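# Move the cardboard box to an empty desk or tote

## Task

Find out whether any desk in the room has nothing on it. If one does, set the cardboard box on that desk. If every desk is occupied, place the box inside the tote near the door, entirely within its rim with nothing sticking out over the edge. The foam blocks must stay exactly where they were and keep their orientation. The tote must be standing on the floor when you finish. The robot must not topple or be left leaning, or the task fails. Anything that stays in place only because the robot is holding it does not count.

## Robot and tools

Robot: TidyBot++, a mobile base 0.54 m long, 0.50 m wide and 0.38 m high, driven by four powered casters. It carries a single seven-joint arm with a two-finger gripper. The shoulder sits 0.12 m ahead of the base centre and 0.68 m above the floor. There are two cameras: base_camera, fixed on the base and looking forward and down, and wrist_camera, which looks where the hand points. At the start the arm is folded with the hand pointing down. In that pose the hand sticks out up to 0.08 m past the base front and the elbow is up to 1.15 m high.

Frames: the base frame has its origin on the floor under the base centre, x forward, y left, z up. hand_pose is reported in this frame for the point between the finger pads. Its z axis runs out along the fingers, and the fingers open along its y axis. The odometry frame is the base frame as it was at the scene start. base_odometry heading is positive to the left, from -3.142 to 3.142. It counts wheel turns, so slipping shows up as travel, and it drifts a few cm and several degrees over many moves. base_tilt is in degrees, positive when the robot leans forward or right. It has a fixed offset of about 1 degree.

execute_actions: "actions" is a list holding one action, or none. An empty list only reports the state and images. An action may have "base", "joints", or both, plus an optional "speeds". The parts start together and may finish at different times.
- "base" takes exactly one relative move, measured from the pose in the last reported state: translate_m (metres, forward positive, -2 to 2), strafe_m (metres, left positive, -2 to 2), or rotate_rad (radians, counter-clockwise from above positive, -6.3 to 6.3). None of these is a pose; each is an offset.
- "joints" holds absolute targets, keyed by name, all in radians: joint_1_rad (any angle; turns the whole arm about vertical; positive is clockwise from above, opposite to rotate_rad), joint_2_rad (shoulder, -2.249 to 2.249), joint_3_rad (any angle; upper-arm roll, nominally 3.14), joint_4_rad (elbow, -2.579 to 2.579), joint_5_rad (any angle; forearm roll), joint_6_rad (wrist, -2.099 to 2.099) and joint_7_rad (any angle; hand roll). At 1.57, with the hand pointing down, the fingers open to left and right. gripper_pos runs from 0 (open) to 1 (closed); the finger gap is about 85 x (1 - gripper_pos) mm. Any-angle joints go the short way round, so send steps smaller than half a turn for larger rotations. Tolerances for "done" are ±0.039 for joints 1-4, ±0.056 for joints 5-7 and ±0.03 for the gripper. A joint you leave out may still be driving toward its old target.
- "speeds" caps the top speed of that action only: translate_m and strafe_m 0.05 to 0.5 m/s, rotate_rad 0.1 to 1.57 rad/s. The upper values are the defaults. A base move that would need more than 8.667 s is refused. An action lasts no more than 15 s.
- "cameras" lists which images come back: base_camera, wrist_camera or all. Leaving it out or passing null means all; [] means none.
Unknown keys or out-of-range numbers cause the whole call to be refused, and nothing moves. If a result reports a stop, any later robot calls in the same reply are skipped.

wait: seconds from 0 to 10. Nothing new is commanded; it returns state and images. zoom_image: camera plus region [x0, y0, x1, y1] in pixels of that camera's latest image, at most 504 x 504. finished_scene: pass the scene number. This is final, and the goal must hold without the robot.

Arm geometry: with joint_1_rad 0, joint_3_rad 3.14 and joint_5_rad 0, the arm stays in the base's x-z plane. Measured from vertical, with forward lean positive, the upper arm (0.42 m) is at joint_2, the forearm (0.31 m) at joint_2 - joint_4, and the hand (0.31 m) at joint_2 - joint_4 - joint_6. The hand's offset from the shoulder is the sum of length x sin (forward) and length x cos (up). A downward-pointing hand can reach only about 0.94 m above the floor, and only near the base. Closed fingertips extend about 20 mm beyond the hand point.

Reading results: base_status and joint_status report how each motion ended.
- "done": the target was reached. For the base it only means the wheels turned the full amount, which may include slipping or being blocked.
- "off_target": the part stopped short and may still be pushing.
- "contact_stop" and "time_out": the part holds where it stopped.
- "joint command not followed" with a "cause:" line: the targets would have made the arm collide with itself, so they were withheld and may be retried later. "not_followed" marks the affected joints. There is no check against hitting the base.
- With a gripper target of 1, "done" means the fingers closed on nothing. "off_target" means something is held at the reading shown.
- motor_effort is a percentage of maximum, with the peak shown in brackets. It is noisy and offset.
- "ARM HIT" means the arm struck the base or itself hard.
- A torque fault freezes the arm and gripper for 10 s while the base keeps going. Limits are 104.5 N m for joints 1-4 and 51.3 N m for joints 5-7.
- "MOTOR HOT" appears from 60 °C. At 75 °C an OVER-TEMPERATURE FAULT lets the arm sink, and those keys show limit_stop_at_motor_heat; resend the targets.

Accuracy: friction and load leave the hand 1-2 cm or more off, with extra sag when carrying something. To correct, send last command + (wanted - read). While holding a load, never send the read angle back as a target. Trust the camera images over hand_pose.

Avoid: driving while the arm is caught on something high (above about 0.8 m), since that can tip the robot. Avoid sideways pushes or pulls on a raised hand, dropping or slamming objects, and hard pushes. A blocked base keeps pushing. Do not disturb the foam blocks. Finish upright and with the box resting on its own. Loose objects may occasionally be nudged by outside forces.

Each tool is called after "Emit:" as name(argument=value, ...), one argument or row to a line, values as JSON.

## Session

Emit:
execute_actions(
  actions=[
    {"joints":{"joint_2_rad":-0.2,"joint_4_rad":-1.5,"joint_6_rad":-0.6}},
  ],
)

Scene clock: 2.27 s.
base_odometry: x=+0.000 y=+0.000 heading=+0.000 (m, m, rad; odometry frame)
base_tilt: forward=+0.3 right=-0.3 (deg)
base_status: not commanded
joint_positions: joint_1_rad=+0.003 joint_2_rad=-0.222 joint_3_rad=+3.104 joint_4_rad=-1.517 joint_5_rad=+0.000 joint_6_rad=-0.628 joint_7_rad=+1.607 gripper_pos=+0.000
joint_status: all done
motor_effort: joint_1_rad=+0(0) joint_2_rad=-13(13) joint_3_rad=+0(1) joint_4_rad=+24(23) joint_5_rad=+0(0) joint_6_rad=+8(9) joint_7_rad=+0(0) (%)
hand_pose: x=+0.6200 y=+0.0218 z=+1.0701 quat_wxyz=(+0.004, +0.820, +0.031, +0.572) (m; base frame)
pictures: base_camera, wrist_camera
camera_calibration (this result's frames):
wrist_camera: T_world_to_cam=[[0.0290998, -0.999357, 0.0209369, -0.0204935], [-0.372189, -0.0302725, -0.927663, 1.27722], [0.927701, 0.0192023, -0.372831, -0.0452946], [0, 0, 0, 1]] pos_world=[0.517985, 0.0190541, 1.16837]
Images, in order (width x height): base_camera 644x364, wrist_camera 644x476.

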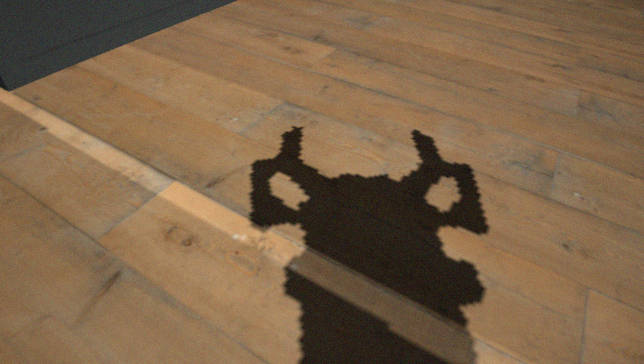

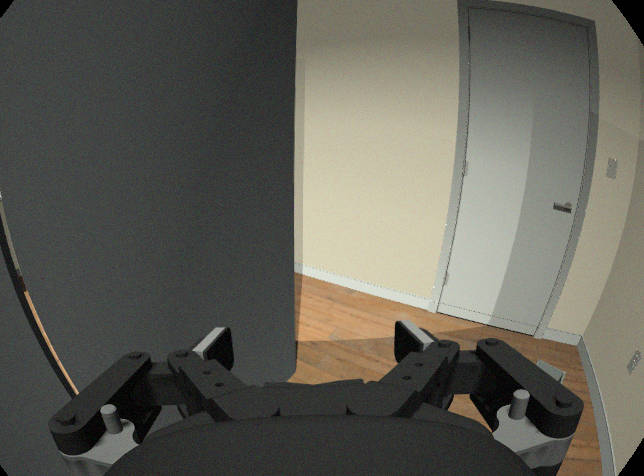

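Emit:
execute_actions(
  actions=[
    {"base":{"rotate_rad":2.7},"joints":{"joint_1_rad":-0.0,"joint_2_rad":-0.36,"joint_4_rad":-2.5,"joint_6_rad":-0.85}},
  ],
  cameras=[],
)

Emit:
execute_actions(
  actions=[
    {"joints":{"joint_2_rad":-0.2,"joint_4_rad":-1.5,"joint_6_rad":-0.6}},
  ],
)

Scene clock: 5.40 s.
base_odometry: x=+0.000 y=+0.000 heading=+2.700 (m, m, rad; odometry frame)
base_tilt: forward=+0.3 right=-0.4 (deg)
base_status: done
joint_positions: joint_1_rad=+0.003 joint_2_rad=-0.338 joint_3_rad=+3.104 joint_4_rad=-2.479 joint_5_rad=+0.000 joint_6_rad=-0.819 joint_7_rad=+1.607 gripper_pos=+0.000
joint_status: all done
motor_effort: joint_1_rad=+0(2) joint_2_rad=-2(16) joint_3_rad=+0(2) joint_4_rad=+17(24) joint_5_rad=+0(0) joint_6_rad=+1(8) joint_7_rad=-1(0) (%)
hand_pose: x=+0.2999 y=+0.0063 z=+0.6028 quat_wxyz=(+0.006, +0.995, +0.035, +0.091) (m; base frame)
pictures: none
No camera images: the call's "cameras" was empty. Leave "cameras" out to get every camera's image.

Scene clock: 7.70 s.
base_odometry: x=+0.000 y=+0.000 heading=+2.700 (m, m, rad; odometry frame)
base_tilt: forward=+0.4 right=-0.4 (deg)
base_status: not commanded
joint_positions: joint_1_rad=+0.003 joint_2_rad=-0.222 joint_3_rad=+3.104 joint_4_rad=-1.517 joint_5_rad=+0.000 joint_6_rad=-0.628 joint_7_rad=+1.607 gripper_pos=+0.000
joint_status: all done
motor_effort: joint_1_rad=+0(0) joint_2_rad=-13(14) joint_3_rad=+1(1) joint_4_rad=+24(24) joint_5_rad=+0(1) joint_6_rad=+8(9) joint_7_rad=+0(0) (%)
hand_pose: x=+0.6201 y=+0.0217 z=+1.0700 quat_wxyz=(+0.004, +0.820, +0.031, +0.572) (m; base frame)
pictures: base_camera, wrist_camera
camera_calibration (this result's frames):
wrist_camera: T_world_to_cam=[[0.0288446, -0.999366, 0.0208699, -0.0204177], [-0.372406, -0.0301195, -0.927581, 1.27721], [0.927621, 0.0189836, -0.373039, -0.0451505], [0, 0, 0, 1]] pos_world=[0.518112, 0.0189213, 1.1683]
Images, in order (width x height): base_camera 644x364, wrist_camera 644x476.

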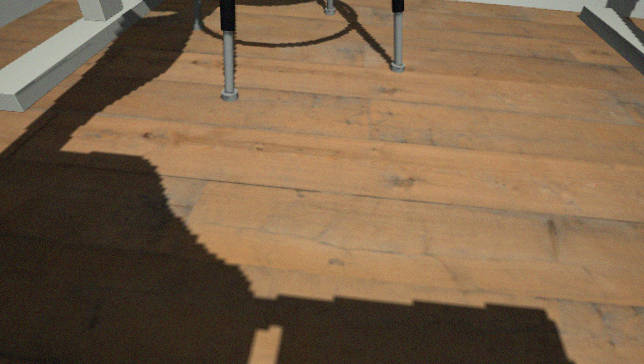

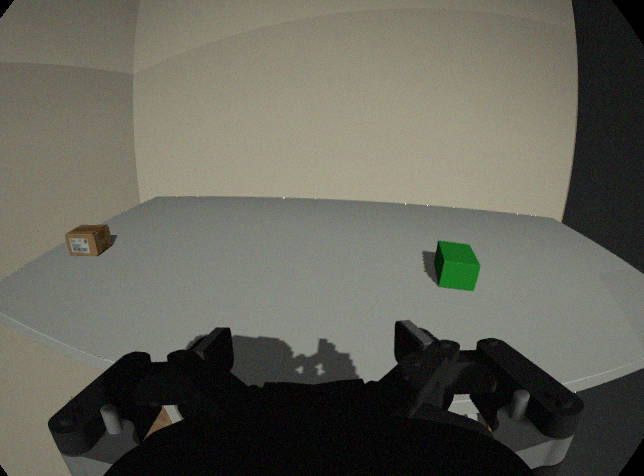

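Emit:
execute_actions(
  actions=[
    {"base":{"strafe_m":0.6},"joints":{"joint_2_rad":0,"joint_4_rad":-1.0,"joint_6_rad":-1.2}},
  ],
)

Scene clock: 12.70 s.
base_odometry: x=-0.253 y=-0.537 heading=+2.698 (m, m, rad; odometry frame)
base_tilt: forward=+0.4 right=-0.4 (deg)
base_status: strafe_m time_out (by the wheels' count: +0.594 of +0.600)
joint_positions: joint_1_rad=-0.001 joint_2_rad=-0.015 joint_3_rad=+3.102 joint_4_rad=-1.019 joint_5_rad=+0.000 joint_6_rad=-1.173 joint_7_rad=+1.607 gripper_pos=+0.000
joint_status: all done
motor_effort: joint_1_rad=+0(8) joint_2_rad=-19(26) joint_3_rad=+0(8) joint_4_rad=+21(24) joint_5_rad=+1(3) joint_6_rad=+7(8) joint_7_rad=+0(1) (%)
hand_pose: x=+0.6328 y=+0.0221 z=+1.0938 quat_wxyz=(-0.001, +0.885, +0.034, +0.464) (m; base frame)
pictures: base_camera, wrist_camera
camera_calibration (this result's frames):
wrist_camera: T_world_to_cam=[[0.0378869, -0.999186, 0.0138727, -0.0189416], [-0.593089, -0.0336573, -0.804433, 1.30904], [0.804245, 0.0222498, -0.593881, 0.271491], [0, 0, 0, 1]] pos_world=[0.558747, 0.0190918, 1.21453]
Images, in order (width x height): base_camera 644x364, wrist_camera 644x476.

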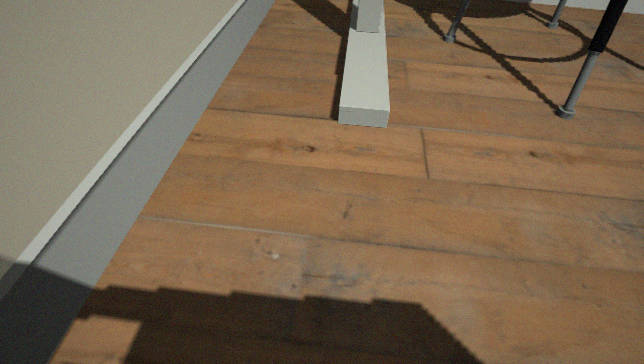

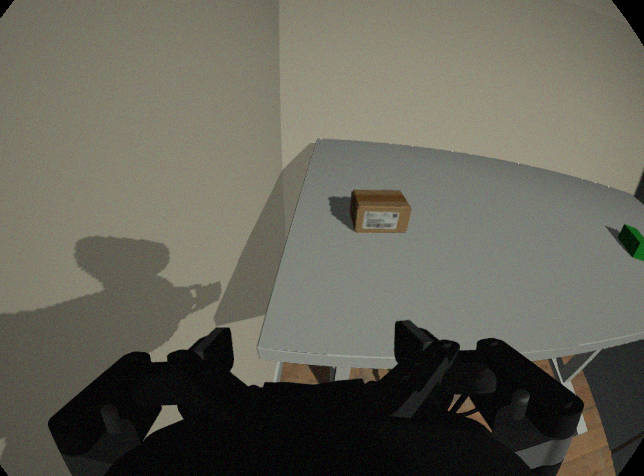

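Emit:
execute_actions(
  actions=[
    {"base":{"strafe_m":-0.09},"joints":{"joint_2_rad":0.24,"joint_4_rad":-0.38,"joint_6_rad":-2.03,"joint_7_rad":0}},
  ],
  cameras=[],
)

Emit:
execute_actions(
  actions=[
    {"base":{"translate_m":0.3},"speeds":{"translate_m":0.2}},
  ],
)

Scene clock: 15.33 s.
base_odometry: x=-0.215 y=-0.456 heading=+2.698 (m, m, rad; odometry frame)
base_tilt: forward=+0.3 right=-0.3 (deg)
base_status: done
joint_positions: joint_1_rad=-0.001 joint_2_rad=+0.219 joint_3_rad=+3.104 joint_4_rad=-0.401 joint_5_rad=+0.000 joint_6_rad=-2.002 joint_7_rad=+0.024 gripper_pos=+0.000
joint_status: all done
motor_effort: joint_1_rad=+0(2) joint_2_rad=-21(22) joint_3_rad=+0(2) joint_4_rad=+14(22) joint_5_rad=+0(1) joint_6_rad=+4(8) joint_7_rad=+0(1) (%)
hand_pose: x=+0.5468 y=+0.0141 z=+1.0785 quat_wxyz=(-0.186, +0.703, -0.663, +0.178) (m; base frame)
pictures: none
No camera images: the call's "cameras" was empty. Leave "cameras" out to get every camera's image.

Scene clock: 17.60 s.
base_odometry: x=-0.486 y=-0.327 heading=+2.699 (m, m, rad; odometry frame)
base_tilt: forward=+0.4 right=-0.4 (deg)
base_status: done
joint_positions: joint_1_rad=-0.001 joint_2_rad=+0.236 joint_3_rad=+3.104 joint_4_rad=-0.400 joint_5_rad=+0.000 joint_6_rad=-2.002 joint_7_rad=+0.024 gripper_pos=+0.000
joint_status: not commanded
motor_effort: joint_1_rad=+0(1) joint_2_rad=-23(25) joint_3_rad=+0(1) joint_4_rad=+15(15) joint_5_rad=+1(0) joint_6_rad=+4(4) joint_7_rad=+0(0) (%)
hand_pose: x=+0.5538 y=+0.0141 z=+1.0712 quat_wxyz=(-0.180, +0.705, -0.664, +0.172) (m; base frame)
pictures: base_camera, wrist_camera
camera_calibration (this result's frames):
wrist_camera: T_world_to_cam=[[-0.879891, -0.0260937, -0.474459, 0.994058], [-0.0490722, 0.998142, 0.0361106, 0.0275286], [0.472635, 0.0550561, -0.879537, 0.810986], [0, 0, 0, 1]] pos_world=[0.492713, -0.0461885, 1.18394]
Images, in order (width x height): base_camera 644x364, wrist_camera 644x476.

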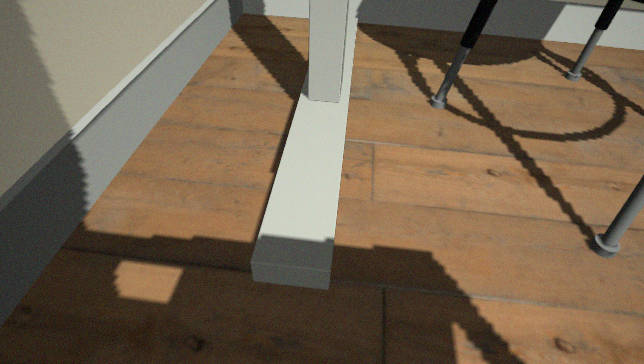

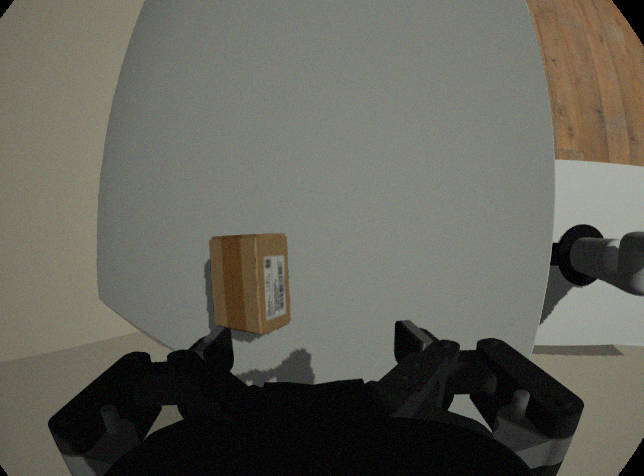

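Emit:
execute_actions(
  actions=[
    {"base":{"translate_m":0.09},"speeds":{"translate_m":0.1}},
  ],
)

Scene clock: 19.17 s.
base_odometry: x=-0.568 y=-0.289 heading=+2.699 (m, m, rad; odometry frame)
base_tilt: forward=+0.4 right=-0.4 (deg)
base_status: done
joint_positions: joint_1_rad=-0.001 joint_2_rad=+0.240 joint_3_rad=+3.104 joint_4_rad=-0.399 joint_5_rad=+0.000 joint_6_rad=-2.002 joint_7_rad=+0.024 gripper_pos=+0.000
joint_status: not commanded
motor_effort: joint_1_rad=+0(0) joint_2_rad=-22(26) joint_3_rad=+0(1) joint_4_rad=+14(16) joint_5_rad=+0(0) joint_6_rad=+3(4) joint_7_rad=+0(1) (%)
hand_pose: x=+0.5550 y=+0.0141 z=+1.0700 quat_wxyz=(-0.179, +0.705, -0.665, +0.171) (m; base frame)
pictures: base_camera, wrist_camera
camera_calibration (this result's frames):
wrist_camera: T_world_to_cam=[[-0.881252, -0.0260841, -0.471927, 0.992588], [-0.0489646, 0.998142, 0.0362651, 0.0274114], [0.470104, 0.0550664, -0.880892, 0.812173], [0, 0, 0, 1]] pos_world=[0.494256, -0.0461931, 1.18287]
Images, in order (width x height): base_camera 644x364, wrist_camera 644x476.

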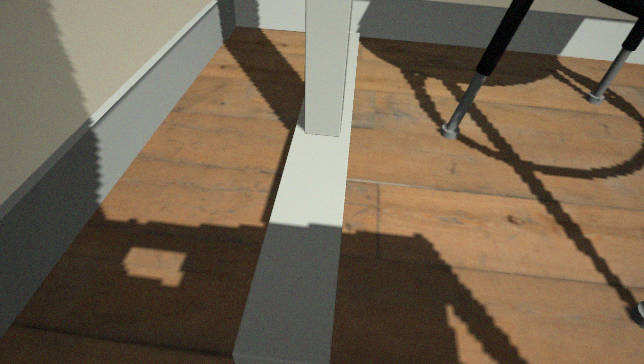

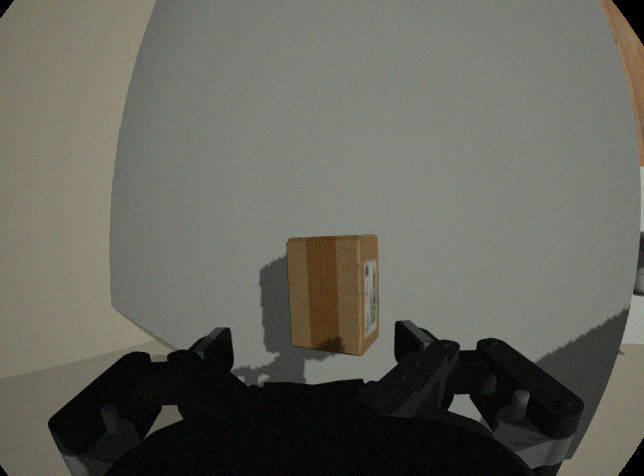

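Emit:
execute_actions(
  actions=[
    {"joints":{"joint_2_rad":0.09,"joint_4_rad":-0.9,"joint_6_rad":-1.65}},
  ],
)

Scene clock: 21.00 s.
base_odometry: x=-0.568 y=-0.289 heading=+2.699 (m, m, rad; odometry frame)
base_tilt: forward=+0.4 right=-0.3 (deg)
base_status: not commanded
joint_positions: joint_1_rad=-0.001 joint_2_rad=+0.112 joint_3_rad=+3.104 joint_4_rad=-0.880 joint_5_rad=+0.000 joint_6_rad=-1.681 joint_7_rad=+0.024 gripper_pos=+0.000
joint_status: all done
motor_effort: joint_1_rad=+0(0) joint_2_rad=-21(22) joint_3_rad=+0(0) joint_4_rad=+19(18) joint_5_rad=+1(0) joint_6_rad=+4(5) joint_7_rad=+0(1) (%)
hand_pose: x=+0.5691 y=+0.0171 z=+0.9942 quat_wxyz=(-0.167, +0.708, -0.667, +0.162) (m; base frame)
pictures: base_camera, wrist_camera
camera_calibration (this result's frames):
wrist_camera: T_world_to_cam=[[-0.895786, -0.0296532, -0.443494, 0.949359], [-0.0488763, 0.998293, 0.0319737, 0.032019], [0.441789, 0.050318, -0.895707, 0.769511], [0, 0, 0, 1]] pos_world=[0.512026, -0.042533, 1.10927]
Images, in order (width x height): base_camera 644x364, wrist_camera 644x476.

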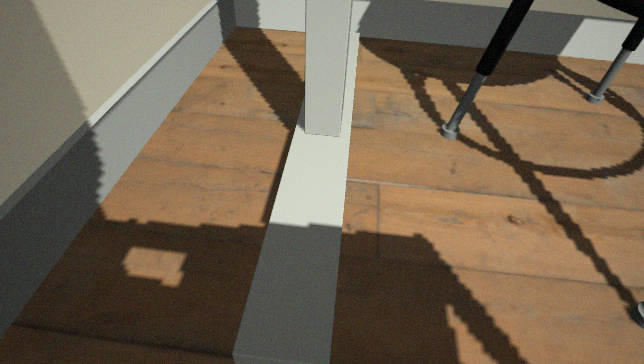

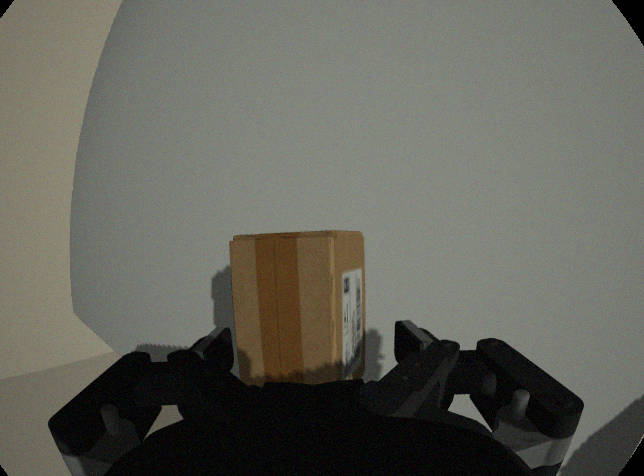

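Box is between the fingers. Close.

Emit:
execute_actions(
  actions=[
    {"joints":{"gripper_pos":1}},
  ],
  cameras=["wrist_camera"],
)

Emit:
execute_actions(
  actions=[
    {"joints":{"joint_2_rad":0.2,"joint_4_rad":-0.38,"joint_6_rad":-2.03}},
  ],
  cameras=["wrist_camera"],
)

Scene clock: 22.20 s.
base_odometry: x=-0.568 y=-0.289 heading=+2.699 (m, m, rad; odometry frame)
base_tilt: forward=+0.3 right=-0.3 (deg)
base_status: not commanded
joint_positions: joint_1_rad=-0.001 joint_2_rad=+0.071 joint_3_rad=+3.104 joint_4_rad=-0.879 joint_5_rad=+0.000 joint_6_rad=-1.657 joint_7_rad=+0.024 gripper_pos=+0.997
joint_status: all done
motor_effort: joint_1_rad=+0(1) joint_2_rad=-15(21) joint_3_rad=+0(0) joint_4_rad=+14(18) joint_5_rad=+0(2) joint_6_rad=+2(5) joint_7_rad=+1(0) (%)
hand_pose: x=+0.5625 y=+0.0174 z=+1.0167 quat_wxyz=(-0.189, +0.702, -0.661, +0.185) (m; base frame)
pictures: wrist_camera
camera_calibration (this result's frames):
wrist_camera: T_world_to_cam=[[-0.864483, -0.0291072, -0.501819, 0.995104], [-0.0508265, 0.998267, 0.0296558, 0.0342019], [0.500086, 0.0511427, -0.864464, 0.72799], [0, 0, 0, 1]] pos_world=[0.497931, -0.0424093, 1.12767]
Images, in order (width x height): wrist_camera 644x476.

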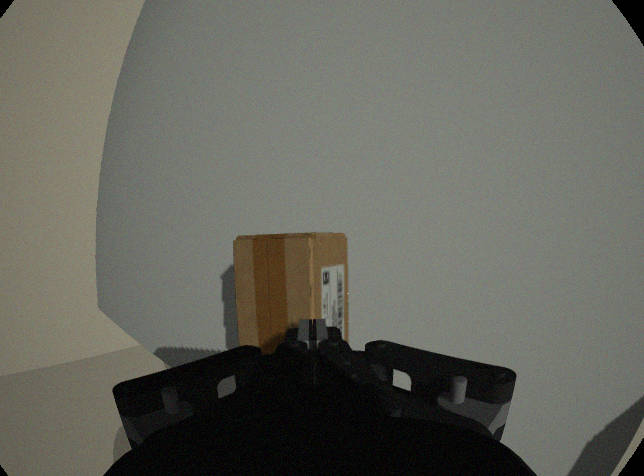

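Scene clock: 24.13 s.
base_odometry: x=-0.568 y=-0.289 heading=+2.699 (m, m, rad; odometry frame)
base_tilt: forward=+0.4 right=-0.3 (deg)
base_status: not commanded
joint_positions: joint_1_rad=-0.001 joint_2_rad=+0.179 joint_3_rad=+3.104 joint_4_rad=-0.399 joint_5_rad=+0.000 joint_6_rad=-2.000 joint_7_rad=+0.024 gripper_pos=+0.999
joint_status: all done
motor_effort: joint_1_rad=+0(0) joint_2_rad=-19(22) joint_3_rad=+0(0) joint_4_rad=+14(20) joint_5_rad=+1(1) joint_6_rad=+4(6) joint_7_rad=+0(0) (%)
hand_pose: x=+0.5313 y=+0.0141 z=+1.0959 quat_wxyz=(-0.200, +0.699, -0.659, +0.193) (m; base frame)
pictures: wrist_camera
camera_calibration (this result's frames):
wrist_camera: T_world_to_cam=[[-0.850112, -0.0260188, -0.525958, 1.02661], [-0.0511186, 0.998139, 0.0332463, 0.0297581], [0.524114, 0.0551493, -0.84986, 0.783435], [0, 0, 0, 1]] pos_world=[0.463647, -0.0461973, 1.20478]
Images, in order (width x height): wrist_camera 644x476.

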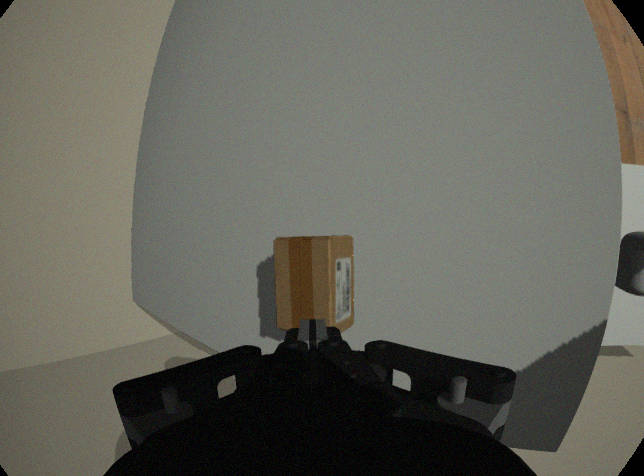

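Emit:
execute_actions(
  actions=[
    {"joints":{"gripper_pos":0,"joint_2_rad":0.36,"joint_4_rad":-0.38,"joint_6_rad":-2.0}},
  ],
  cameras=["wrist_camera"],
)

Scene clock: 25.67 s.
base_odometry: x=-0.568 y=-0.289 heading=+2.699 (m, m, rad; odometry frame)
base_tilt: forward=+0.4 right=-0.4 (deg)
base_status: not commanded
joint_positions: joint_1_rad=-0.001 joint_2_rad=+0.366 joint_3_rad=+3.104 joint_4_rad=-0.395 joint_5_rad=+0.000 joint_6_rad=-2.000 joint_7_rad=+0.024 gripper_pos=+0.000
joint_status: all done
motor_effort: joint_1_rad=+0(0) joint_2_rad=-27(33) joint_3_rad=-1(1) joint_4_rad=+15(17) joint_5_rad=+1(0) joint_6_rad=+4(5) joint_7_rad=+0(0) (%)
hand_pose: x=+0.6013 y=+0.0141 z=+1.0134 quat_wxyz=(-0.139, +0.714, -0.674, +0.128) (m; base frame)
pictures: wrist_camera
camera_calibration (this result's frames):
wrist_camera: T_world_to_cam=[[-0.931571, -0.0259622, -0.36263, 0.926195], [-0.0441777, 0.998139, 0.0420284, 0.022975], [0.360864, 0.0551727, -0.930985, 0.857048], [0, 0, 0, 1]] pos_world=[0.554554, -0.0461718, 1.1328]
Images, in order (width x height): wrist_camera 644x476.

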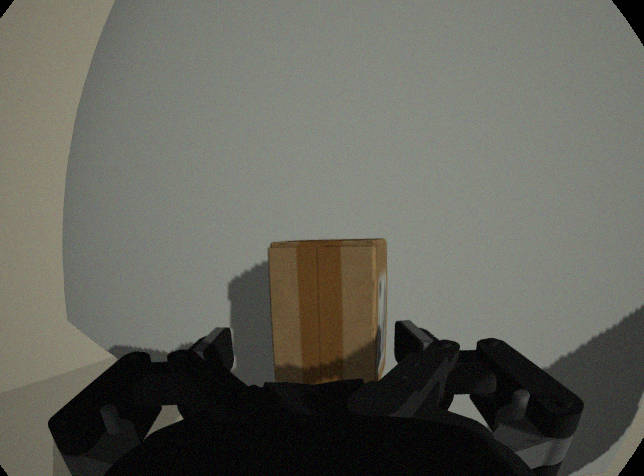

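Emit:
execute_actions(
  actions=[
    {"joints":{"joint_2_rad":0.2,"joint_4_rad":-0.92,"joint_6_rad":-1.6}},
  ],
  cameras=["wrist_camera"],
)

Emit:
execute_actions(
  actions=[
    {"joints":{"gripper_pos":1}},
  ],
  cameras=["wrist_camera"],
)

Scene clock: 27.50 s.
base_odometry: x=-0.567 y=-0.289 heading=+2.699 (m, m, rad; odometry frame)
base_tilt: forward=+0.4 right=-0.4 (deg)
base_status: not commanded
joint_positions: joint_1_rad=-0.001 joint_2_rad=+0.177 joint_3_rad=+3.104 joint_4_rad=-0.866 joint_5_rad=+0.000 joint_6_rad=-1.620 joint_7_rad=+0.024 gripper_pos=+0.000
joint_status: joint_4_rad off_target (ended at -0.866, target -0.920); the others done
motor_effort: joint_1_rad=-1(2) joint_2_rad=-16(29) joint_3_rad=-1(2) joint_4_rad=+13(18) joint_5_rad=-1(3) joint_6_rad=+2(2) joint_7_rad=+0(0) (%)
hand_pose: x=+0.6074 y=+0.0178 z=+0.9781 quat_wxyz=(-0.171, +0.707, -0.666, +0.164) (m; base frame)
pictures: wrist_camera
camera_calibration (this result's frames):
wrist_camera: T_world_to_cam=[[-0.89128, -0.0280247, -0.452587, 0.982687], [-0.0487938, 0.99822, 0.0342786, 0.0314738], [0.450821, 0.0526352, -0.891061, 0.728094], [0, 0, 0, 1]] pos_world=[0.549145, -0.0422017, 1.09245]
Images, in order (width x height): wrist_camera 644x476.

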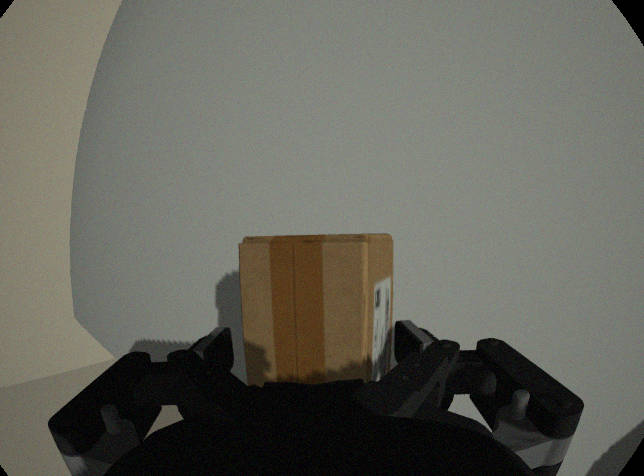

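Scene clock: 28.60 s.
base_odometry: x=-0.567 y=-0.289 heading=+2.699 (m, m, rad; odometry frame)
base_tilt: forward=+0.4 right=-0.3 (deg)
base_status: not commanded
joint_positions: joint_1_rad=-0.001 joint_2_rad=+0.164 joint_3_rad=+3.104 joint_4_rad=-0.870 joint_5_rad=+0.000 joint_6_rad=-1.613 joint_7_rad=+0.024 gripper_pos=+0.240
joint_status: gripper_pos off_target (ended at +0.240, target +1.000)
motor_effort: joint_1_rad=+0(1) joint_2_rad=-17(19) joint_3_rad=+0(0) joint_4_rad=+13(18) joint_5_rad=+0(1) joint_6_rad=+1(5) joint_7_rad=+0(0) (%)
hand_pose: x=+0.6048 y=+0.0178 z=+0.9834 quat_wxyz=(-0.176, +0.706, -0.665, +0.169) (m; base frame)
pictures: wrist_camera
camera_calibration (this result's frames):
wrist_camera: T_world_to_cam=[[-0.884519, -0.0279753, -0.465665, 0.991578], [-0.0492808, 0.998218, 0.0336387, 0.0320395], [0.463894, 0.0527024, -0.884322, 0.719467], [0, 0, 0, 1]] pos_world=[0.544892, -0.0421604, 1.09691]
Images, in order (width x height): wrist_camera 644x476.

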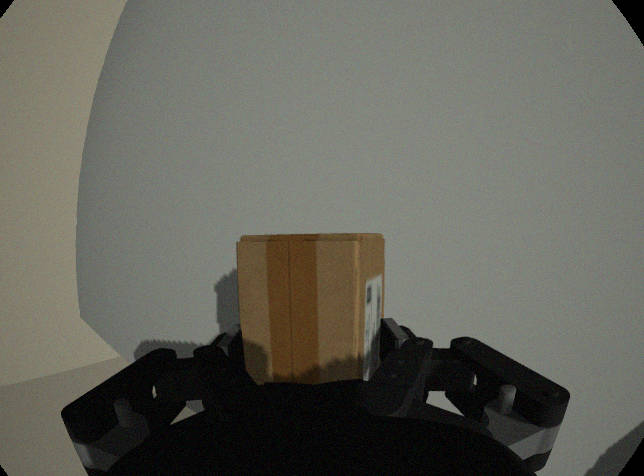

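Emit:
execute_actions(
  actions=[
    {"joints":{"joint_2_rad":0.1,"joint_4_rad":-0.6,"joint_6_rad":-1.85}},
  ],
  cameras=["wrist_camera"],
)

Emit:
execute_actions(
  actions=[
    {"base":{"translate_m":-0.45}},
  ],
  cameras=[],
)

Emit:
execute_actions(
  actions=[
    {"base":{"strafe_m":-0.35},"joints":{"joint_2_rad":-0.3,"joint_4_rad":-2.0,"joint_6_rad":-1.2,"joint_7_rad":1.57}},
  ],
  cameras=[],
)

Emit:
execute_actions(
  actions=[
    {"base":{"rotate_rad":3.1},"joints":{"joint_6_rad":-0.3}},
  ],
)

Scene clock: 30.17 s.
base_odometry: x=-0.567 y=-0.289 heading=+2.699 (m, m, rad; odometry frame)
base_tilt: forward=+0.3 right=-0.3 (deg)
base_status: not commanded
joint_positions: joint_1_rad=-0.001 joint_2_rad=+0.106 joint_3_rad=+3.104 joint_4_rad=-0.618 joint_5_rad=+0.000 joint_6_rad=-1.824 joint_7_rad=+0.024 gripper_pos=+0.240
joint_status: all done
motor_effort: joint_1_rad=+0(0) joint_2_rad=-18(29) joint_3_rad=+0(0) joint_4_rad=+17(20) joint_5_rad=+1(1) joint_6_rad=+5(4) joint_7_rad=+0(0) (%)
hand_pose: x=+0.5450 y=+0.0160 z=+1.0777 quat_wxyz=(-0.210, +0.696, -0.655, +0.204) (m; base frame)
pictures: wrist_camera
camera_calibration (this result's frames):
wrist_camera: T_world_to_cam=[[-0.833688, -0.0270291, -0.551574, 1.04737], [-0.0522912, 0.998177, 0.0301223, 0.0331852], [0.549755, 0.0539551, -0.833582, 0.729246], [0, 0, 0, 1]] pos_world=[0.474011, -0.0441616, 1.18459]
Images, in order (width x height): wrist_camera 644x476.

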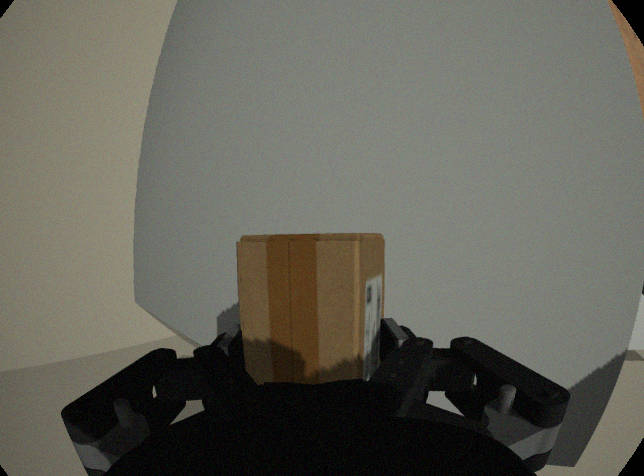

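Scene clock: 32.53 s.
base_odometry: x=-0.161 y=-0.482 heading=+2.699 (m, m, rad; odometry frame)
base_tilt: forward=+0.4 right=-0.4 (deg)
base_status: done
joint_positions: joint_1_rad=+0.000 joint_2_rad=+0.097 joint_3_rad=+3.104 joint_4_rad=-0.618 joint_5_rad=+0.000 joint_6_rad=-1.826 joint_7_rad=+0.024 gripper_pos=+0.240
joint_status: not commanded
motor_effort: joint_1_rad=+0(6) joint_2_rad=-19(25) joint_3_rad=+0(4) joint_4_rad=+17(18) joint_5_rad=+1(2) joint_6_rad=+5(6) joint_7_rad=+0(0) (%)
hand_pose: x=+0.5409 y=+0.0159 z=+1.0813 quat_wxyz=(-0.212, +0.696, -0.655, +0.206) (m; base frame)
pictures: none
No camera images: the call's "cameras" was empty. Leave "cameras" out to get every camera's image.

Scene clock: 35.20 s.
base_odometry: x=-0.010 y=-0.166 heading=+2.698 (m, m, rad; odometry frame)
base_tilt: forward=+0.4 right=-0.4 (deg)
base_status: done
joint_positions: joint_1_rad=+0.000 joint_2_rad=-0.277 joint_3_rad=+3.106 joint_4_rad=-1.985 joint_5_rad=+0.000 joint_6_rad=-1.233 joint_7_rad=+1.543 gripper_pos=+0.240
joint_status: all done
motor_effort: joint_1_rad=+0(3) joint_2_rad=-8(20) joint_3_rad=+0(2) joint_4_rad=+21(22) joint_5_rad=+0(1) joint_6_rad=+1(4) joint_7_rad=+0(1) (%)
hand_pose: x=+0.3767 y=+0.0110 z=+0.7382 quat_wxyz=(+0.002, +0.995, +0.004, +0.100) (m; base frame)
pictures: none
No camera images: the call's "cameras" was empty. Leave "cameras" out to get every camera's image.

Scene clock: 38.47 s.
base_odometry: x=-0.010 y=-0.165 heading=-0.485 (m, m, rad; odometry frame)
base_tilt: forward=+0.3 right=-0.4 (deg)
base_status: done
joint_positions: joint_1_rad=+0.000 joint_2_rad=-0.279 joint_3_rad=+3.104 joint_4_rad=-1.990 joint_5_rad=+0.000 joint_6_rad=-0.311 joint_7_rad=+1.543 gripper_pos=+0.307
joint_status: all done
on_its_own: gripper_pos moved +0.067 toward your old target +1.000
motor_effort: joint_1_rad=+0(1) joint_2_rad=-12(15) joint_3_rad=+1(2) joint_4_rad=+25(25) joint_5_rad=+1(0) joint_6_rad=+8(9) joint_7_rad=+0(0) (%)
hand_pose: x=+0.5938 y=+0.0208 z=+0.9059 quat_wxyz=(-0.013, +0.848, +0.006, +0.530) (m; base frame)
pictures: base_camera, wrist_camera
camera_calibration (this result's frames):
wrist_camera: T_world_to_cam=[[0.00418564, -0.999396, -0.0345109, 0.0477514], [-0.464169, 0.0286264, -0.885284, 1.1301], [0.885737, 0.0197244, -0.463768, 0.0251333], [0, 0, 0, 1]] pos_world=[0.502094, 0.0148761, 1.01376]
Images, in order (width x height): base_camera 644x364, wrist_camera 644x476.

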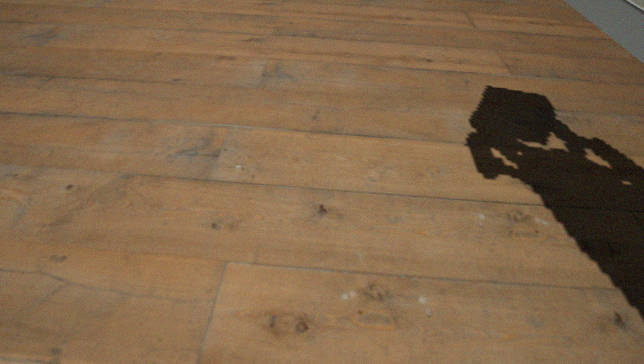

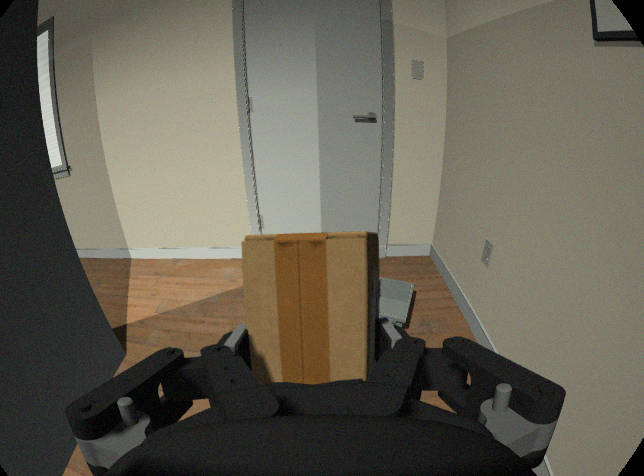

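Emit:
execute_actions(
  actions=[
    {"base":{"translate_m":1.3}},
  ],
  cameras=[],
)

Emit:
execute_actions(
  actions=[
    {"base":{"rotate_rad":1.6}},
  ],
)

Scene clock: 42.53 s.
base_odometry: x=+1.140 y=-0.771 heading=-0.485 (m, m, rad; odometry frame)
base_tilt: forward=+0.4 right=-0.4 (deg)
base_status: done
joint_positions: joint_1_rad=+0.000 joint_2_rad=-0.286 joint_3_rad=+3.104 joint_4_rad=-1.990 joint_5_rad=+0.000 joint_6_rad=-0.311 joint_7_rad=+1.543 gripper_pos=+0.307
joint_status: not commanded
motor_effort: joint_1_rad=+0(1) joint_2_rad=-12(15) joint_3_rad=+1(1) joint_4_rad=+25(26) joint_5_rad=+1(1) joint_6_rad=+8(9) joint_7_rad=+0(0) (%)
hand_pose: x=+0.5920 y=+0.0208 z=+0.9094 quat_wxyz=(-0.013, +0.846, +0.006, +0.534) (m; base frame)
pictures: none
No camera images: the call's "cameras" was empty. Leave "cameras" out to get every camera's image.

Scene clock: 44.83 s.
base_odometry: x=+1.140 y=-0.771 heading=+1.115 (m, m, rad; odometry frame)
base_tilt: forward=+0.4 right=-0.4 (deg)
base_status: done
joint_positions: joint_1_rad=+0.000 joint_2_rad=-0.286 joint_3_rad=+3.100 joint_4_rad=-1.990 joint_5_rad=+0.000 joint_6_rad=-0.311 joint_7_rad=+1.543 gripper_pos=+0.307
joint_status: not commanded
motor_effort: joint_1_rad=+0(2) joint_2_rad=-12(14) joint_3_rad=+0(3) joint_4_rad=+25(26) joint_5_rad=+1(1) joint_6_rad=+9(9) joint_7_rad=+1(0) (%)
hand_pose: x=+0.5919 y=+0.0230 z=+0.9094 quat_wxyz=(-0.013, +0.846, +0.008, +0.534) (m; base frame)
pictures: base_camera, wrist_camera
camera_calibration (this result's frames):
wrist_camera: T_world_to_cam=[[0.00843698, -0.99941, -0.0333038, 0.0464207], [-0.4577, 0.0257518, -0.888734, 1.13162], [0.889067, 0.0227414, -0.457212, 0.0203287], [0, 0, 0, 1]] pos_world=[0.499477, 0.0167897, 1.01655]
Images, in order (width x height): base_camera 644x364, wrist_camera 644x476.

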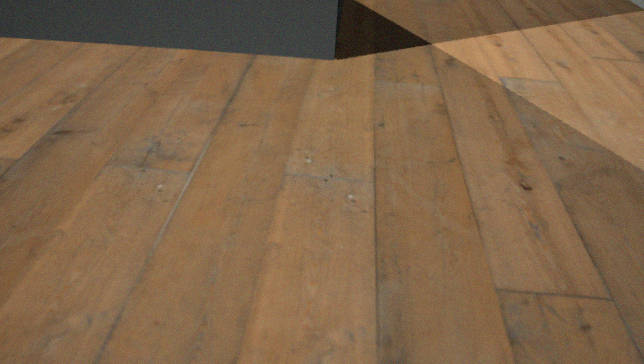

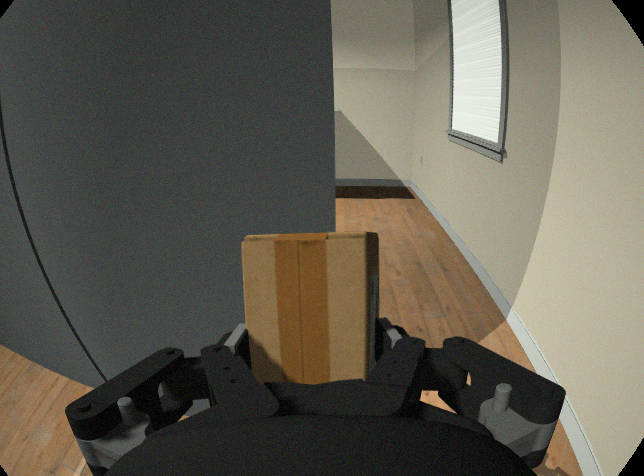

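Emit:
execute_actions(
  actions=[
    {"base":{"strafe_m":-0.45}},
  ],
  cameras=["base_camera"],
)

Emit:
execute_actions(
  actions=[
    {"base":{"translate_m":2.0},"joints":{"joint_2_rad":0,"joint_4_rad":-1.0,"joint_6_rad":-0.8}},
  ],
)

Scene clock: 47.33 s.
base_odometry: x=+1.545 y=-0.969 heading=+1.115 (m, m, rad; odometry frame)
base_tilt: forward=+0.4 right=-0.3 (deg)
base_status: done
joint_positions: joint_1_rad=+0.000 joint_2_rad=-0.286 joint_3_rad=+3.104 joint_4_rad=-1.990 joint_5_rad=+0.000 joint_6_rad=-0.311 joint_7_rad=+1.543 gripper_pos=+0.307
joint_status: not commanded
motor_effort: joint_1_rad=+1(1) joint_2_rad=-12(13) joint_3_rad=+1(3) joint_4_rad=+25(25) joint_5_rad=+1(1) joint_6_rad=+9(8) joint_7_rad=-1(0) (%)
hand_pose: x=+0.5920 y=+0.0209 z=+0.9094 quat_wxyz=(-0.013, +0.846, +0.006, +0.534) (m; base frame)
pictures: base_camera
Images, in order (width x height): base_camera 644x364.

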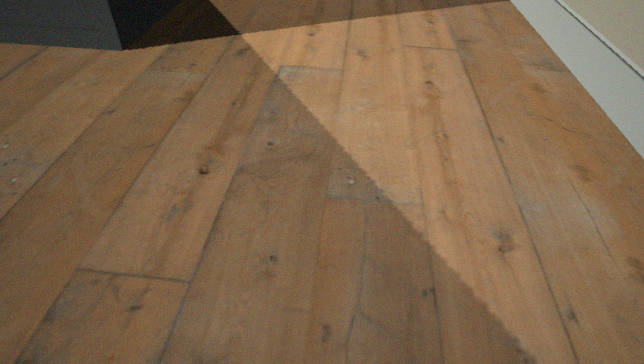

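Scene clock: 52.70 s.
base_odometry: x=+2.426 y=+0.827 heading=+1.115 (m, m, rad; odometry frame)
base_tilt: forward=+0.4 right=-0.3 (deg)
base_status: done
joint_positions: joint_1_rad=+0.000 joint_2_rad=+0.002 joint_3_rad=+3.104 joint_4_rad=-1.024 joint_5_rad=+0.000 joint_6_rad=-0.778 joint_7_rad=+1.543 gripper_pos=+0.307
joint_status: all done
motor_effort: joint_1_rad=+0(0) joint_2_rad=-22(25) joint_3_rad=+0(1) joint_4_rad=+23(27) joint_5_rad=+1(0) joint_6_rad=+9(10) joint_7_rad=+0(0) (%)
hand_pose: x=+0.6906 y=+0.0230 z=+1.1936 quat_wxyz=(-0.020, +0.784, +0.004, +0.620) (m; base frame)
pictures: base_camera, wrist_camera
camera_calibration (this result's frames):
wrist_camera: T_world_to_cam=[[0.0163369, -0.998584, -0.0506227, 0.0702095], [-0.261036, 0.044614, -0.964298, 1.38334], [0.965191, 0.028968, -0.259938, -0.225635], [0, 0, 0, 1]] pos_world=[0.577734, 0.0149301, 1.27885]
Images, in order (width x height): base_camera 644x364, wrist_camera 644x476.

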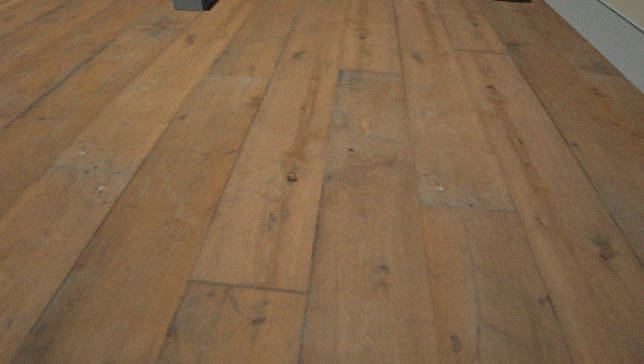

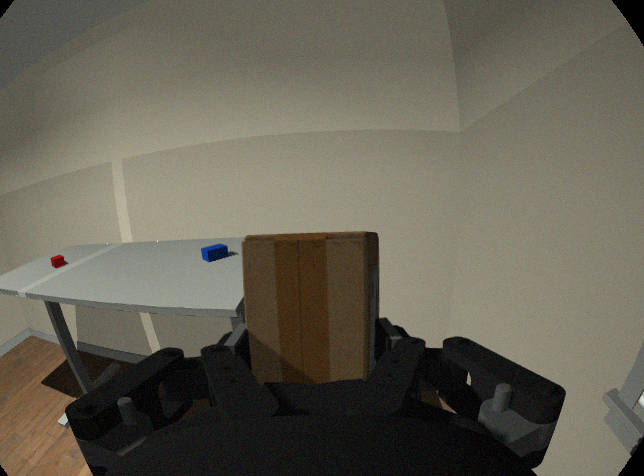

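Occupied. Look left for further desks.

Emit:
execute_actions(
  actions=[
    {"base":{"rotate_rad":1.7}},
  ],
  cameras=["wrist_camera"],
)

Scene clock: 55.13 s.
base_odometry: x=+2.426 y=+0.827 heading=+2.815 (m, m, rad; odometry frame)
base_tilt: forward=+0.4 right=-0.4 (deg)
base_status: done
joint_positions: joint_1_rad=-0.001 joint_2_rad=+0.009 joint_3_rad=+3.100 joint_4_rad=-1.024 joint_5_rad=+0.000 joint_6_rad=-0.778 joint_7_rad=+1.543 gripper_pos=+0.307
joint_status: not commanded
motor_effort: joint_1_rad=+0(3) joint_2_rad=-22(27) joint_3_rad=+0(3) joint_4_rad=+23(24) joint_5_rad=+1(1) joint_6_rad=+10(9) joint_7_rad=+0(0) (%)
hand_pose: x=+0.6939 y=+0.0257 z=+1.1896 quat_wxyz=(-0.022, +0.787, +0.006, +0.617) (m; base frame)
pictures: wrist_camera
camera_calibration (this result's frames):
wrist_camera: T_world_to_cam=[[0.0207056, -0.998496, -0.0507701, 0.0697912], [-0.268009, 0.0433791, -0.962439, 1.38289], [0.963194, 0.0335347, -0.266708, -0.220671], [0, 0, 0, 1]] pos_world=[0.581732, 0.0170977, 1.27564]
Images, in order (width x height): wrist_camera 644x476.

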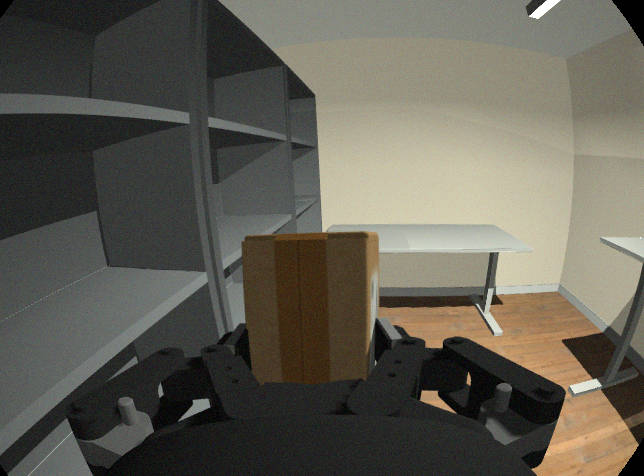

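Emit:
execute_actions(
  actions=[
    {"base":{"rotate_rad":-0.22}},
  ],
  cameras=[],
)

Emit:
execute_actions(
  actions=[
    {"base":{"strafe_m":-0.3}},
  ],
  cameras=[],
)

Emit:
execute_actions(
  actions=[
    {"base":{"translate_m":1.0},"joints":{"joint_6_rad":-1.3}},
  ],
)

Scene clock: 56.33 s.
base_odometry: x=+2.426 y=+0.827 heading=+2.595 (m, m, rad; odometry frame)
base_tilt: forward=+0.4 right=-0.4 (deg)
base_status: done
joint_positions: joint_1_rad=+0.001 joint_2_rad=+0.009 joint_3_rad=+3.108 joint_4_rad=-1.024 joint_5_rad=+0.000 joint_6_rad=-0.778 joint_7_rad=+1.543 gripper_pos=+0.307
joint_status: not commanded
motor_effort: joint_1_rad=+1(3) joint_2_rad=-22(22) joint_3_rad=+0(3) joint_4_rad=+23(23) joint_5_rad=+0(1) joint_6_rad=+9(9) joint_7_rad=+0(0) (%)
hand_pose: x=+0.6943 y=+0.0200 z=+1.1896 quat_wxyz=(-0.019, +0.787, +0.002, +0.617) (m; base frame)
pictures: none
No camera images: the call's "cameras" was empty. Leave "cameras" out to get every camera's image.

Scene clock: 58.27 s.
base_odometry: x=+2.582 y=+1.084 heading=+2.595 (m, m, rad; odometry frame)
base_tilt: forward=+0.4 right=-0.3 (deg)
base_status: done
joint_positions: joint_1_rad=+0.001 joint_2_rad=+0.009 joint_3_rad=+3.108 joint_4_rad=-1.024 joint_5_rad=+0.000 joint_6_rad=-0.778 joint_7_rad=+1.543 gripper_pos=+0.307
joint_status: not commanded
motor_effort: joint_1_rad=+0(3) joint_2_rad=-22(23) joint_3_rad=-1(3) joint_4_rad=+23(23) joint_5_rad=+0(0) joint_6_rad=+9(9) joint_7_rad=+0(0) (%)
hand_pose: x=+0.6943 y=+0.0201 z=+1.1896 quat_wxyz=(-0.019, +0.787, +0.002, +0.617) (m; base frame)
pictures: none
No camera images: the call's "cameras" was empty. Leave "cameras" out to get every camera's image.

Scene clock: 61.63 s.
base_odometry: x=+1.727 y=+1.604 heading=+2.595 (m, m, rad; odometry frame)
base_tilt: forward=+0.4 right=-0.4 (deg)
base_status: done
joint_positions: joint_1_rad=+0.001 joint_2_rad=+0.006 joint_3_rad=+3.108 joint_4_rad=-1.017 joint_5_rad=+0.000 joint_6_rad=-1.298 joint_7_rad=+1.543 gripper_pos=+0.307
joint_status: all done
motor_effort: joint_1_rad=+1(0) joint_2_rad=-21(24) joint_3_rad=+0(1) joint_4_rad=+22(24) joint_5_rad=+1(1) joint_6_rad=+7(10) joint_7_rad=+0(0) (%)
hand_pose: x=+0.6168 y=+0.0177 z=+1.0542 quat_wxyz=(-0.012, +0.917, +0.002, +0.399) (m; base frame)
pictures: base_camera, wrist_camera
camera_calibration (this result's frames):
wrist_camera: T_world_to_cam=[[-0.0106987, -0.99938, -0.0335521, 0.0577811], [-0.703467, 0.0313688, -0.710035, 1.23495], [0.710647, 0.0160064, -0.703366, 0.43422], [0, 0, 0, 1]] pos_world=[0.560791, 0.012056, 1.18422]
Images, in order (width x height): base_camera 644x364, wrist_camera 644x476.

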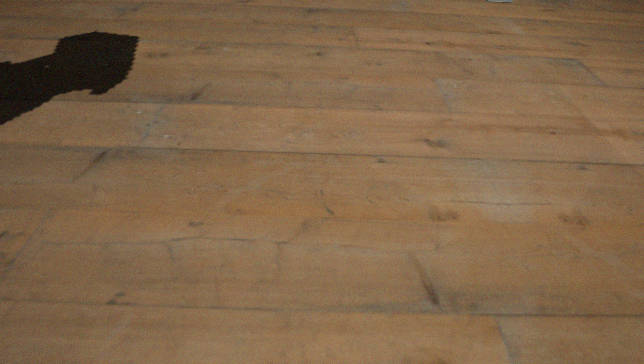

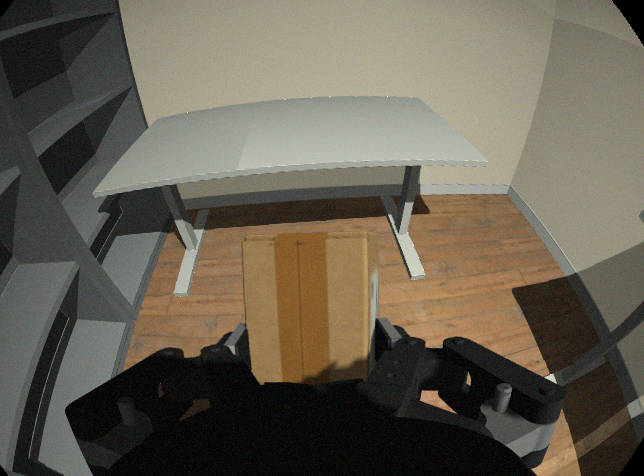

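Emit:
execute_actions(
  actions=[
    {"base":{"translate_m":0.9},"joints":{"joint_2_rad":0.3,"joint_4_rad":-0.9,"joint_6_rad":-1.9}},
  ],
)

Scene clock: 64.90 s.
base_odometry: x=+0.959 y=+2.072 heading=+2.595 (m, m, rad; odometry frame)
base_tilt: forward=+0.4 right=-0.3 (deg)
base_status: done
joint_positions: joint_1_rad=+0.001 joint_2_rad=+0.303 joint_3_rad=+3.108 joint_4_rad=-0.924 joint_5_rad=+0.000 joint_6_rad=-1.874 joint_7_rad=+1.543 gripper_pos=+0.307
joint_status: all done
motor_effort: joint_1_rad=+0(1) joint_2_rad=-30(33) joint_3_rad=+0(1) joint_4_rad=+19(23) joint_5_rad=+0(1) joint_6_rad=+1(8) joint_7_rad=+0(0) (%)
hand_pose: x=+0.5526 y=+0.0130 z=+0.8785 quat_wxyz=(-0.006, +1.000, +0.002, +0.020) (m; base frame)
pictures: base_camera, wrist_camera
camera_calibration (this result's frames):
wrist_camera: T_world_to_cam=[[-0.022992, -0.999731, -0.00306783, 0.0265685], [-0.999681, 0.0230227, -0.0103529, 0.614301], [0.0104208, 0.00282881, -0.999942, 1.00393], [0, 0, 0, 1]] pos_world=[0.604254, 0.00957856, 1.01031]
Images, in order (width x height): base_camera 644x364, wrist_camera 644x476.

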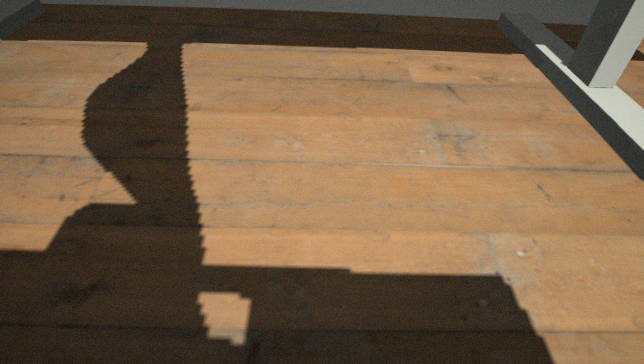

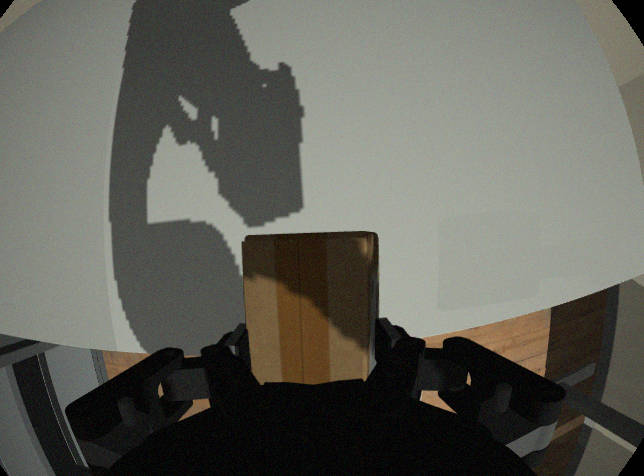

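Emit:
execute_actions(
  actions=[
    {"base":{"translate_m":0.12},"speeds":{"translate_m":0.15}},
  ],
  cameras=[],
)

Emit:
execute_actions(
  actions=[
    {"joints":{"joint_2_rad":0.28,"joint_4_rad":-1.25,"joint_6_rad":-1.6}},
  ],
)

Scene clock: 66.47 s.
base_odometry: x=+0.856 y=+2.135 heading=+2.595 (m, m, rad; odometry frame)
base_tilt: forward=+0.4 right=-0.4 (deg)
base_status: done
joint_positions: joint_1_rad=+0.001 joint_2_rad=+0.303 joint_3_rad=+3.108 joint_4_rad=-0.923 joint_5_rad=+0.000 joint_6_rad=-1.874 joint_7_rad=+1.543 gripper_pos=+0.307
joint_status: not commanded
motor_effort: joint_1_rad=+0(1) joint_2_rad=-30(33) joint_3_rad=+0(1) joint_4_rad=+19(19) joint_5_rad=+1(0) joint_6_rad=+0(1) joint_7_rad=+1(0) (%)
hand_pose: x=+0.5526 y=+0.0130 z=+0.8785 quat_wxyz=(-0.006, +1.000, +0.002, +0.020) (m; base frame)
pictures: none
No camera images: the call's "cameras" was empty. Leave "cameras" out to get every camera's image.

Scene clock: 67.93 s.
base_odometry: x=+0.856 y=+2.135 heading=+2.595 (m, m, rad; odometry frame)
base_tilt: forward=+0.4 right=-0.3 (deg)
base_status: not commanded
joint_positions: joint_1_rad=+0.001 joint_2_rad=+0.303 joint_3_rad=+3.108 joint_4_rad=-1.234 joint_5_rad=+0.000 joint_6_rad=-1.630 joint_7_rad=+1.543 gripper_pos=+0.307
joint_status: all done
motor_effort: joint_1_rad=-1(1) joint_2_rad=-30(30) joint_3_rad=+0(0) joint_4_rad=+19(20) joint_5_rad=+1(1) joint_6_rad=+0(0) joint_7_rad=+0(0) (%)
hand_pose: x=+0.5501 y=+0.0139 z=+0.7828 quat_wxyz=(-0.005, +1.000, +0.002, -0.013) (m; base frame)
pictures: base_camera, wrist_camera
camera_calibration (this result's frames):
wrist_camera: T_world_to_cam=[[-0.022464, -0.999748, 0.000507697, 0.0240063], [-0.998185, 0.0224573, 0.0558725, 0.55816], [-0.0558698, 0.000748346, -0.998438, 0.943649], [0, 0, 0, 1]] pos_world=[0.610408, 0.0107593, 0.910976]
Images, in order (width x height): base_camera 644x364, wrist_camera 644x476.

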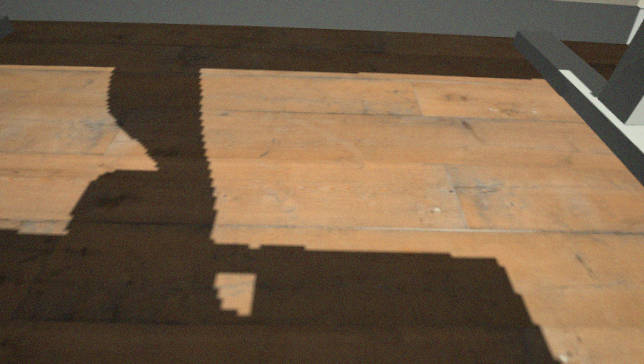

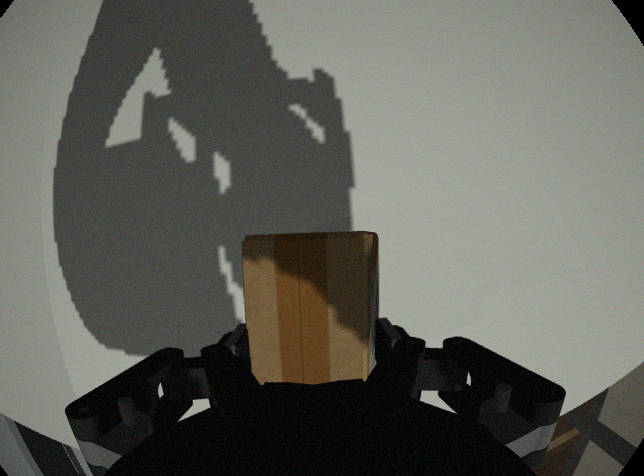

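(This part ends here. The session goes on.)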